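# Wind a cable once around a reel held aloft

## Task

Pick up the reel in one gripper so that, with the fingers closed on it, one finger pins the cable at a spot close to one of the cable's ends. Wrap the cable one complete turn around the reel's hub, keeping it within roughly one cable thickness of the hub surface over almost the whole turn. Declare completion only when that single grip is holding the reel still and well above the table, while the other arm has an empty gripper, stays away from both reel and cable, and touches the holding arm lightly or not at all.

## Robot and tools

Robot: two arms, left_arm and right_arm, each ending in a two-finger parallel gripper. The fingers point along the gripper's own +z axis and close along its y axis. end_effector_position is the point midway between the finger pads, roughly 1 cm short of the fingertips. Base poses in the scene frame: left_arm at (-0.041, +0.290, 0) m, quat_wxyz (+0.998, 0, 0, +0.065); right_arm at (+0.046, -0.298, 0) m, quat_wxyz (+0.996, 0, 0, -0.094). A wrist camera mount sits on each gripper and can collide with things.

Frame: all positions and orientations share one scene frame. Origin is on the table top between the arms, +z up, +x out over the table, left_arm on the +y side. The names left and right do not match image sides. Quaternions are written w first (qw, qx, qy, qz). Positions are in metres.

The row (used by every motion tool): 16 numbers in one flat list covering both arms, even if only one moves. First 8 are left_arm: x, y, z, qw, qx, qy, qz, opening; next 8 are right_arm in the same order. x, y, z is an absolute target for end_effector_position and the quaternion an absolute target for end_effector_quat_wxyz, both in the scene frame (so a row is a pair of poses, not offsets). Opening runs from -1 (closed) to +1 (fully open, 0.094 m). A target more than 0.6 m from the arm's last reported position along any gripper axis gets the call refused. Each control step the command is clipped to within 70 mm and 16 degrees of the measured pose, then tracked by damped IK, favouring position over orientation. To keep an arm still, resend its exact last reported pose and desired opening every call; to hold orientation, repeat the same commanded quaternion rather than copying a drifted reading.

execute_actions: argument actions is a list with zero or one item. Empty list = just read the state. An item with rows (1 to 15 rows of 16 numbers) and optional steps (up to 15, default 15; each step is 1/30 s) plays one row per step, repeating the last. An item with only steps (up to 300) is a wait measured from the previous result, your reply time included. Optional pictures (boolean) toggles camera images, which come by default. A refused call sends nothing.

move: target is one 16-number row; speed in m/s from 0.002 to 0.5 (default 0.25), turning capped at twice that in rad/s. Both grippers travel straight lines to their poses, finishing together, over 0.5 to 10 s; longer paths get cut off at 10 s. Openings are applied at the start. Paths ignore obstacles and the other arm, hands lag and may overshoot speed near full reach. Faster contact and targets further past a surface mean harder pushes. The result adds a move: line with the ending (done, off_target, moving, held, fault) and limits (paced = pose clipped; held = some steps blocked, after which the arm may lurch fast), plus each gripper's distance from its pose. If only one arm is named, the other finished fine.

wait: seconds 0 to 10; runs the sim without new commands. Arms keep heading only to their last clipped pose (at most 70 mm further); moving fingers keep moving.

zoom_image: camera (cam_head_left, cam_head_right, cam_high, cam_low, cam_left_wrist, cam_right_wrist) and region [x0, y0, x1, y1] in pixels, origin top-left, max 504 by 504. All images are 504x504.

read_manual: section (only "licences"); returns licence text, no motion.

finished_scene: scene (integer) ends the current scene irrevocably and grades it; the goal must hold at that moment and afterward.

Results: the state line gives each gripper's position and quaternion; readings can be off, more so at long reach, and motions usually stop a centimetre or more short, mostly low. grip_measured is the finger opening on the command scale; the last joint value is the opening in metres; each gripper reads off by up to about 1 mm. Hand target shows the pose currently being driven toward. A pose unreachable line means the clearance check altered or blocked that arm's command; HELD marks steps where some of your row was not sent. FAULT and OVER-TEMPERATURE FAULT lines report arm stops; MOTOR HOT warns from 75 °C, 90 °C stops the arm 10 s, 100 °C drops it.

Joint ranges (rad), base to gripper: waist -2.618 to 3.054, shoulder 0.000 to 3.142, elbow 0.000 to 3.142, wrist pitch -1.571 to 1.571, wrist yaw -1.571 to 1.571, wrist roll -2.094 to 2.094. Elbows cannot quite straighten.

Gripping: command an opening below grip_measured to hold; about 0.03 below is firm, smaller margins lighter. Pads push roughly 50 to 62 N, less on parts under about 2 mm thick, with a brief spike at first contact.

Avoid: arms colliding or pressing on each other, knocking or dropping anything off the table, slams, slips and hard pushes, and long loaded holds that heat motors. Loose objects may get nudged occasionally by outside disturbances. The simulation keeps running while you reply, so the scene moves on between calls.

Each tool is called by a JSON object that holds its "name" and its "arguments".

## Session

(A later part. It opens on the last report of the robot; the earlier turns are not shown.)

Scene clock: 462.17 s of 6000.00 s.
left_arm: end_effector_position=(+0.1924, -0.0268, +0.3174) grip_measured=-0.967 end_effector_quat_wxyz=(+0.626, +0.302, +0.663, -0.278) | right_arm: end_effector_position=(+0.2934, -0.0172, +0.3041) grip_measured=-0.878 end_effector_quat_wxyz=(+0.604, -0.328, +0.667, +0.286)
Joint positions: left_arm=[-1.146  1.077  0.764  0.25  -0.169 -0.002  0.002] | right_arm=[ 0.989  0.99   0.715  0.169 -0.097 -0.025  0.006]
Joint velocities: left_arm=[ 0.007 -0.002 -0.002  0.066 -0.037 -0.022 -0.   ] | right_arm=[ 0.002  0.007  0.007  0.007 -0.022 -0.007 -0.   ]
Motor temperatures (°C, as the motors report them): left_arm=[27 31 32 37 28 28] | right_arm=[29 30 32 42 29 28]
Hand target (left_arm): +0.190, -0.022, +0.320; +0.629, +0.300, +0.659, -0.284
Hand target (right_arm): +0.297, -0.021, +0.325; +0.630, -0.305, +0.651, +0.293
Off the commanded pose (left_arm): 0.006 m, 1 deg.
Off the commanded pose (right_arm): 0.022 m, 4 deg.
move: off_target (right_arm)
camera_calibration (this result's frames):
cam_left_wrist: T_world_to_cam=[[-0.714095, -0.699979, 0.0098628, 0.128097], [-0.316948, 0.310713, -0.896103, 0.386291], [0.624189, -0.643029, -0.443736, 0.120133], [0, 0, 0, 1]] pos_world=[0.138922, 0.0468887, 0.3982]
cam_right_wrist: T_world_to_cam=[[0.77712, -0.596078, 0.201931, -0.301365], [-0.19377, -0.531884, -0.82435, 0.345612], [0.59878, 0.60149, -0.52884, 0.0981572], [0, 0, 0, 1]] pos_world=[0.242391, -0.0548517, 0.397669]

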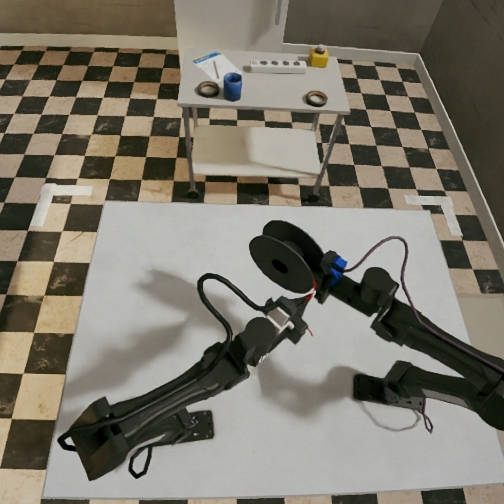

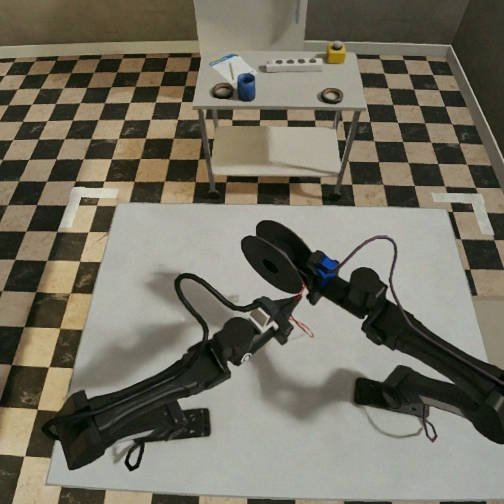

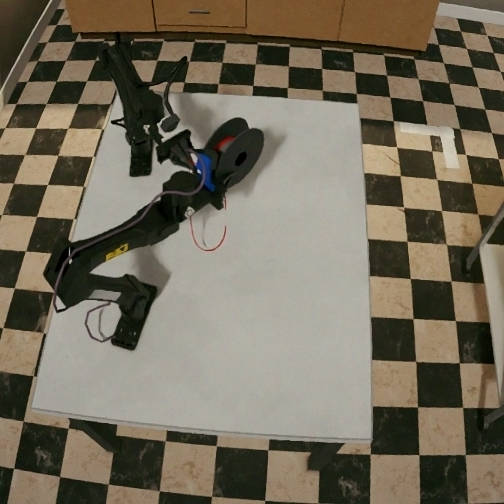

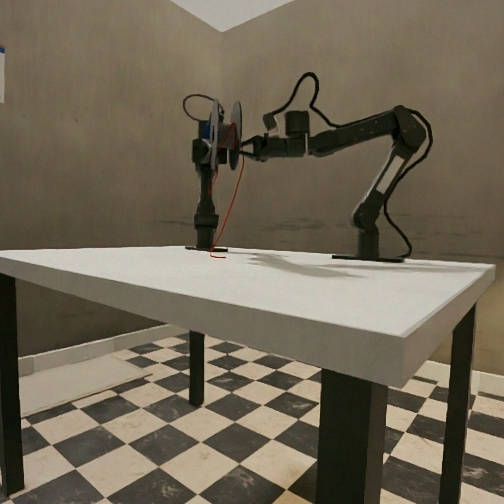

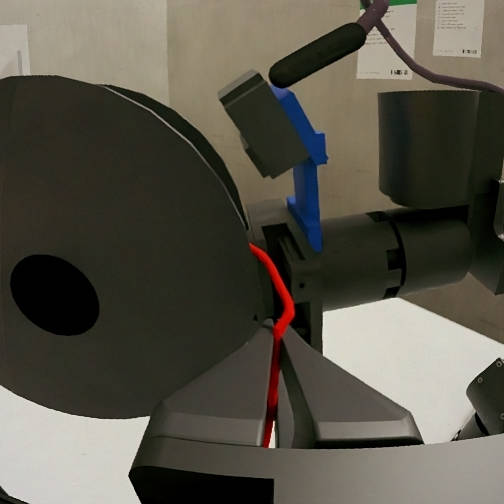

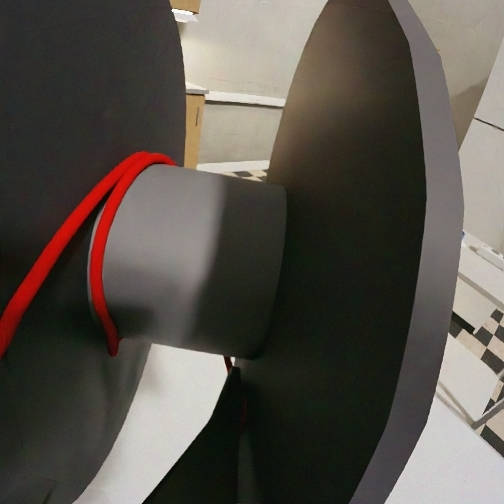

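{"name": "move", "arguments": {"target": [0.2,-0.012,0.262,0.63,0.3,0.66,-0.285,-1,0.298,-0.02,0.325,0.63,-0.305,0.65,0.293,-1], "speed": 0.08}}

{"name": "move", "arguments": {"target": [0.2,-0.012,0.27,0.63,0.3,0.66,-0.285,0.2,0.298,-0.02,0.325,0.63,-0.305,0.65,0.293,-1]}}

{"name": "move", "arguments": {"target": [0.12,0.14,0.26,0.6,0.3,0.69,-0.265,0.2,0.298,-0.02,0.345,0.63,-0.305,0.65,0.293,-1], "speed": 0.2}}

Scene clock: 467.00 s of 6000.00 s.
left_arm: end_effector_position=(+0.1968, -0.0146, +0.2925) grip_measured=-0.966 end_effector_quat_wxyz=(+0.653, +0.289, +0.632, -0.302) | right_arm: end_effector_position=(+0.2891, -0.0166, +0.2853) grip_measured=-0.878 end_effector_quat_wxyz=(+0.582, -0.345, +0.682, +0.278)
Joint positions: left_arm=[-1.083  1.077  0.567  0.545 -0.091 -0.002  0.002] | right_arm=[ 0.994  0.99   0.7    0.122 -0.107 -0.041  0.006]
Joint velocities: left_arm=[-0.002  0.007 -0.017  0.007  0.066  0.037 -0.001] | right_arm=[ 0.002 -0.007 -0.002 -0.007  0.037 -0.051 -0.   ]
Motor temperatures (°C, as the motors report them): left_arm=[27 31 32 37 28 28] | right_arm=[29 30 32 43 29 28]
Hand target (left_arm): +0.200, -0.012, +0.263; +0.629, +0.299, +0.659, -0.285
Hand target (right_arm): +0.295, -0.023, +0.325; +0.629, -0.306, +0.652, +0.294
Off the commanded pose (left_arm): 0.031 m, 5 deg.
Off the commanded pose (right_arm): 0.041 m, 8 deg.
move: off_target (left_arm, right_arm)
camera_calibration (this result's frames):
cam_left_wrist: T_world_to_cam=[[-0.726282, -0.68681, 0.0284082, 0.137237], [-0.263876, 0.240403, -0.934118, 0.361149], [0.634732, -0.685929, -0.355833, 0.0858301], [0, 0, 0, 1]] pos_world=[0.140492, 0.0663075, 0.363998]
cam_right_wrist: T_world_to_cam=[[0.793277, -0.572196, 0.208094, -0.299881], [-0.210133, -0.578069, -0.788467, 0.323357], [0.57145, 0.581745, -0.578806, 0.112245], [0, 0, 0, 1]] pos_world=[0.241695, -0.0499661, 0.382328]

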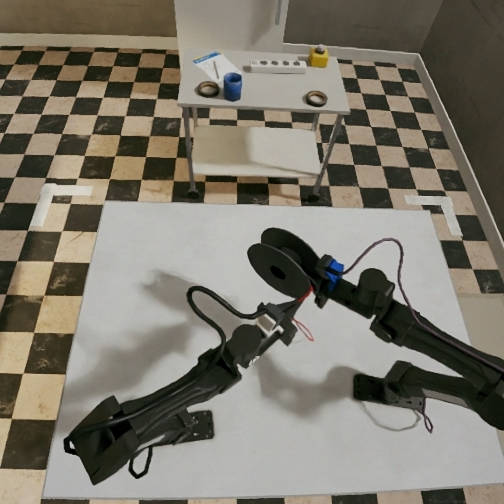

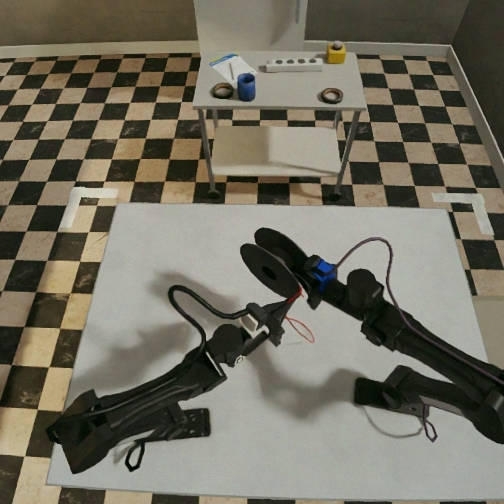

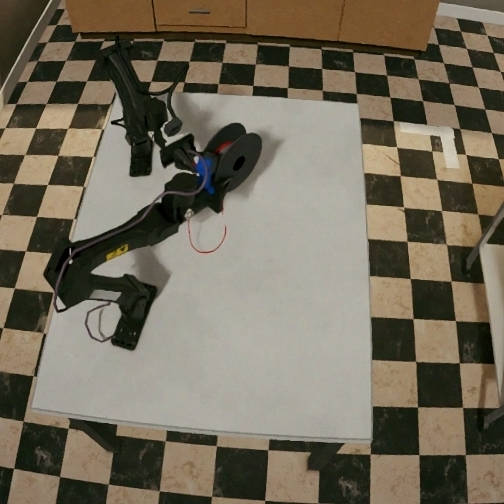

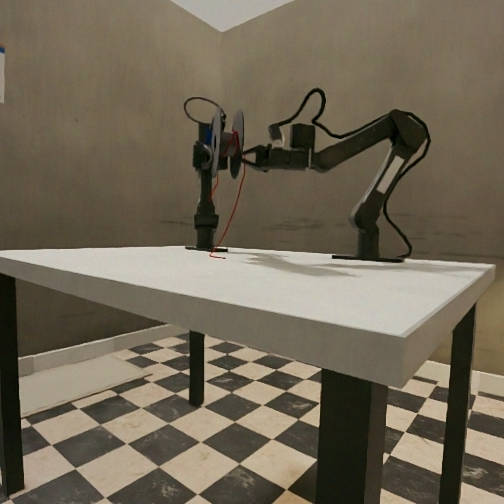

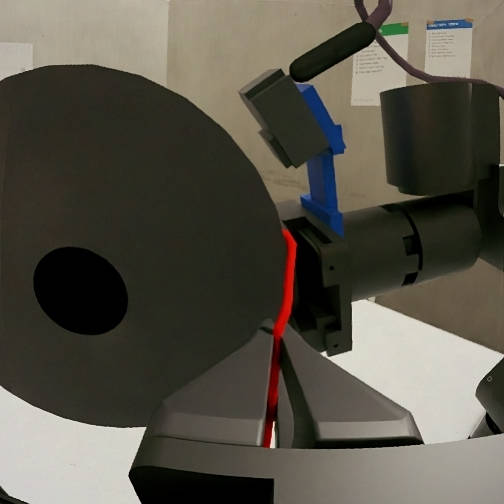

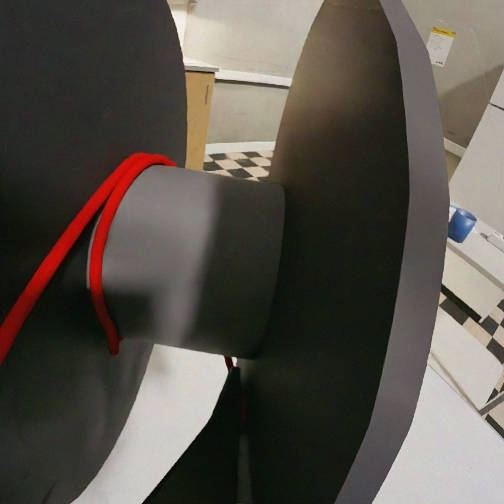

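Scene clock: 467.90 s of 6000.00 s.
left_arm: end_effector_position=(+0.1968, -0.0146, +0.2782) grip_measured=+0.197 end_effector_quat_wxyz=(+0.635, +0.299, +0.650, -0.292) | right_arm: end_effector_position=(+0.2932, -0.0176, +0.2957) grip_measured=-0.878 end_effector_quat_wxyz=(+0.598, -0.326, +0.675, +0.283)
Joint positions: left_arm=[-1.083  1.077  0.567  0.488 -0.091 -0.002  0.056] | right_arm=[ 0.995  0.991  0.7    0.166 -0.085 -0.02   0.006]
Joint velocities: left_arm=[ 0.007 -0.002  0.002 -0.051  0.022 -0.051 -0.001] | right_arm=[-0.012 -0.007 -0.007 -0.007 -0.051  0.037  0.   ]
Motor temperatures (°C, as the motors report them): left_arm=[27 31 32 37 28 28] | right_arm=[29 30 32 43 29 28]
Hand target (left_arm): +0.200, -0.012, +0.270; +0.629, +0.299, +0.659, -0.285
Hand target (right_arm): +0.296, -0.022, +0.325; +0.630, -0.305, +0.651, +0.293
Off the commanded pose (left_arm): 0.009 m, 2 deg.
Off the commanded pose (right_arm): 0.030 m, 5 deg.
move: off_target (right_arm)
camera_calibration (this result's frames):
cam_left_wrist: T_world_to_cam=[[-0.725468, -0.687955, 0.0203453, 0.139698], [-0.294688, 0.283771, -0.912487, 0.348521], [0.621976, -0.667976, -0.408599, 0.0981287], [0, 0, 0, 1]] pos_world=[0.143017, 0.0627531, 0.355274]
cam_right_wrist: T_world_to_cam=[[0.775871, -0.599529, 0.196439, -0.297848], [-0.210671, -0.539699, -0.815072, 0.340452], [0.594678, 0.591007, -0.54504, 0.0998608], [0, 0, 0, 1]] pos_world=[0.24343, -0.0538454, 0.39043]

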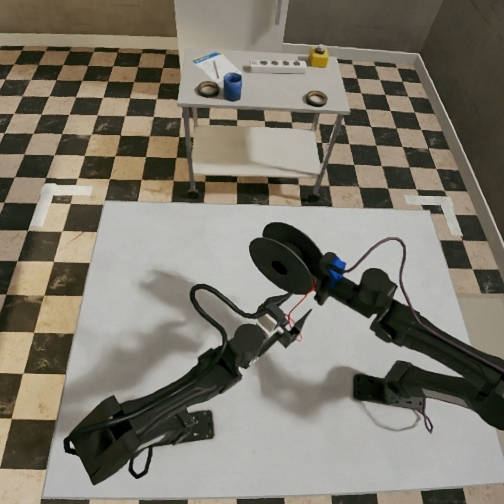

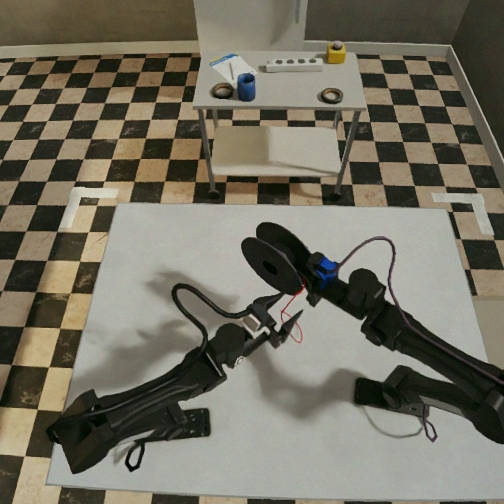

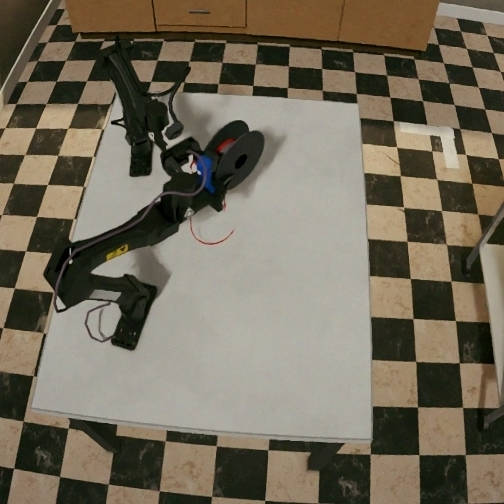

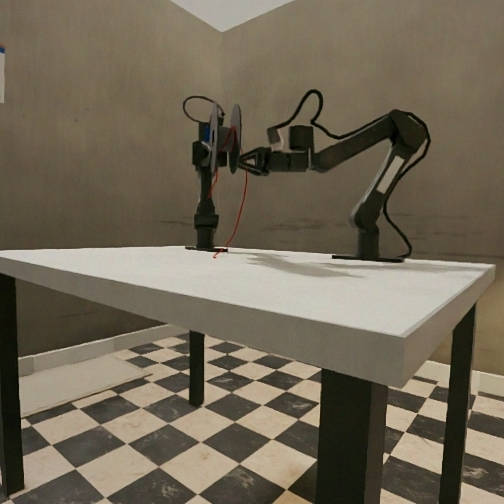

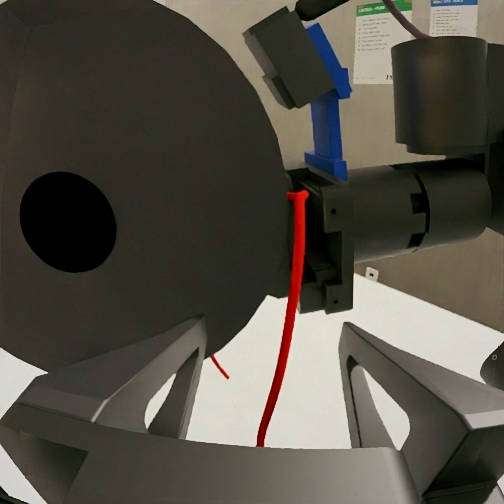

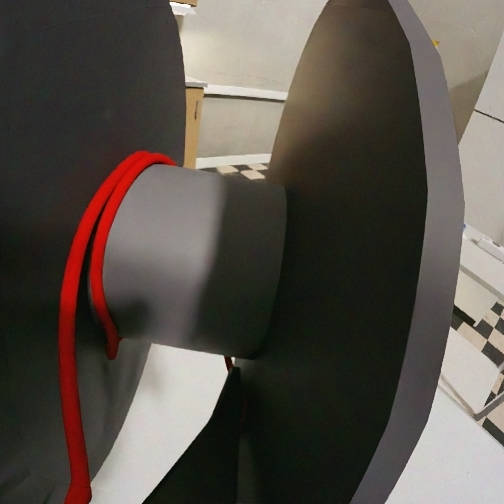

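Scene clock: 469.80 s of 6000.00 s.
left_arm: end_effector_position=(+0.1267, +0.1400, +0.2430) grip_measured=+0.197 end_effector_quat_wxyz=(+0.586, +0.297, +0.705, -0.267) | right_arm: end_effector_position=(+0.2935, -0.0173, +0.3118) grip_measured=-0.878 end_effector_quat_wxyz=(+0.600, -0.326, +0.674, +0.283)
Joint positions: left_arm=[-0.555  0.189  0.437 -0.435  0.395  0.045  0.056] | right_arm=[ 0.995  0.991  0.76   0.11  -0.085 -0.02   0.006]
Joint velocities: left_arm=[-0.012 -0.002  0.007 -0.066  0.022 -0.037  0.   ] | right_arm=[-0.012 -0.027 -0.002  0.022  0.022  0.037 -0.001]
Motor temperatures (°C, as the motors report them): left_arm=[27 31 32 37 28 28] | right_arm=[29 30 32 43 29 28]
Hand target (left_arm): +0.122, +0.143, +0.261; +0.601, +0.299, +0.691, -0.266
Hand target (right_arm): +0.296, -0.022, +0.345; +0.631, -0.305, +0.651, +0.293
Off the commanded pose (left_arm): 0.018 m, 2 deg.
Off the commanded pose (right_arm): 0.034 m, 5 deg.
move: off_target (left_arm, right_arm)
camera_calibration (this result's frames):
cam_left_wrist: T_world_to_cam=[[-0.694544, -0.718329, 0.040147, 0.191444], [-0.412608, 0.35199, -0.840153, 0.23968], [0.589375, -0.600089, -0.540861, 0.257465], [0, 0, 0, 1]] pos_world=[0.0801165, 0.207657, 0.332935]
cam_right_wrist: T_world_to_cam=[[0.77533, -0.600207, 0.196506, -0.300937], [-0.208564, -0.537024, -0.817377, 0.353987], [0.596124, 0.592753, -0.541553, 0.1068], [0, 0, 0, 1]] pos_world=[0.243489, -0.0538314, 0.406315]

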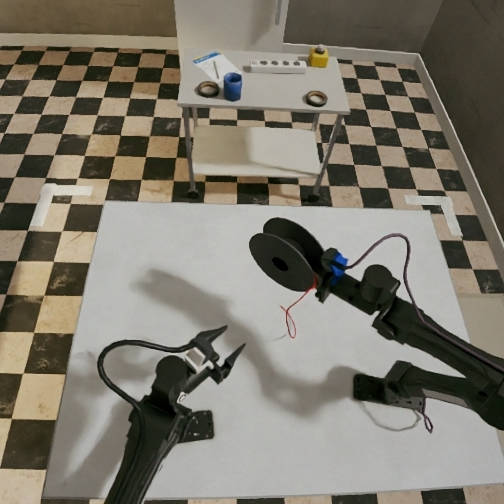

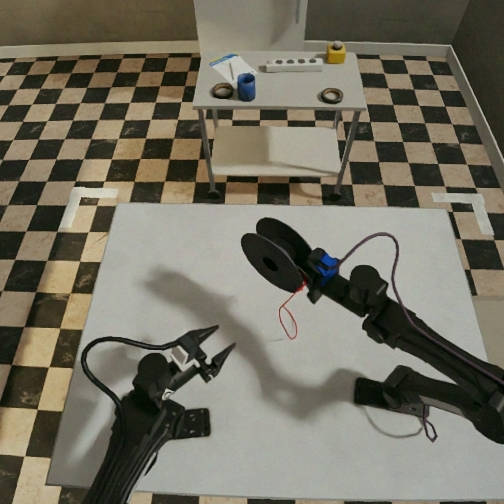

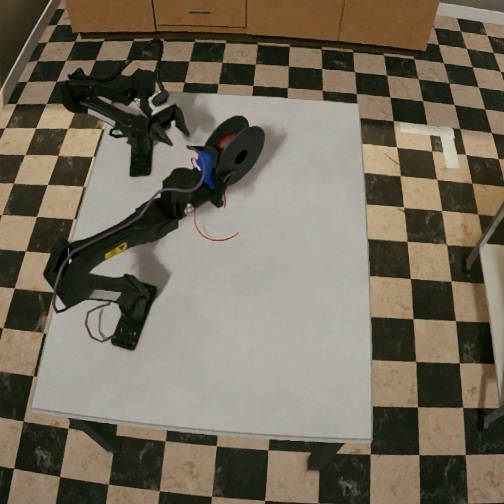

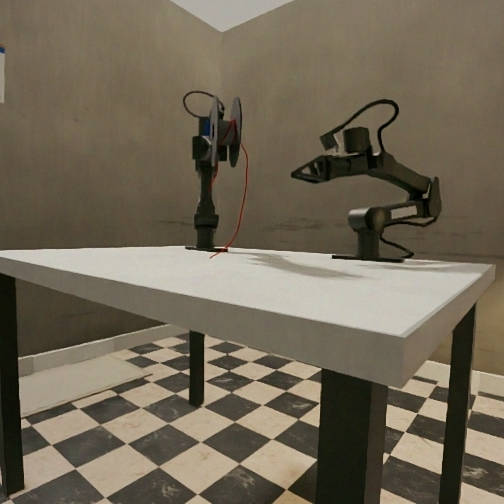

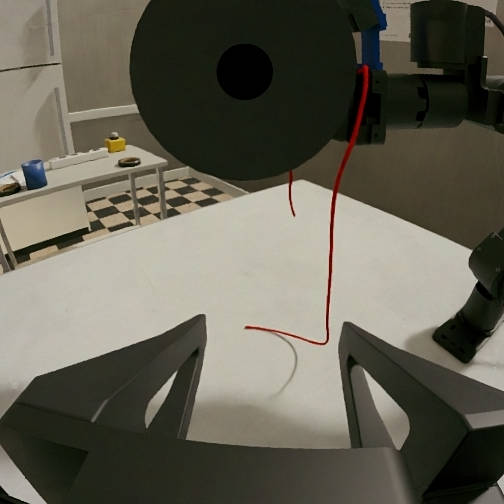

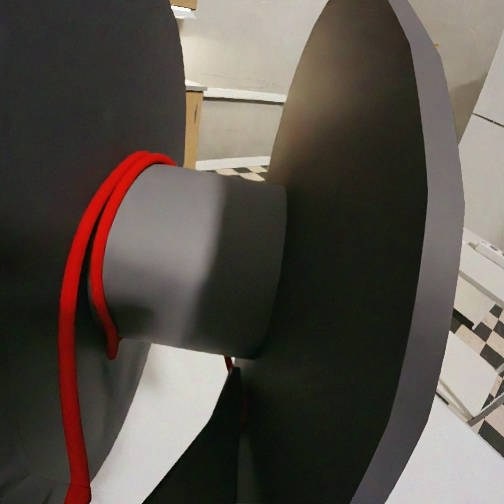

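{"name": "zoom_image", "arguments": {"camera": "cam_low", "region": [190,90,260,190]}}

Region (190, 90, 260, 190) of cam_low's 504x504 image, scaled by 5.040, with more detail than that image has; it fills the left 353 columns of this view, and the rest is white.

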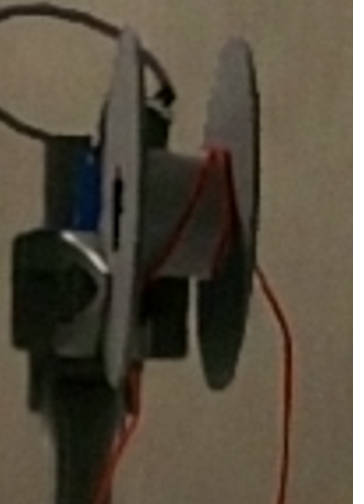

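Tight, about 1.5 turns.

{"name": "finished_scene", "arguments": {"scene": 1}}

The scene is finished: the task was done.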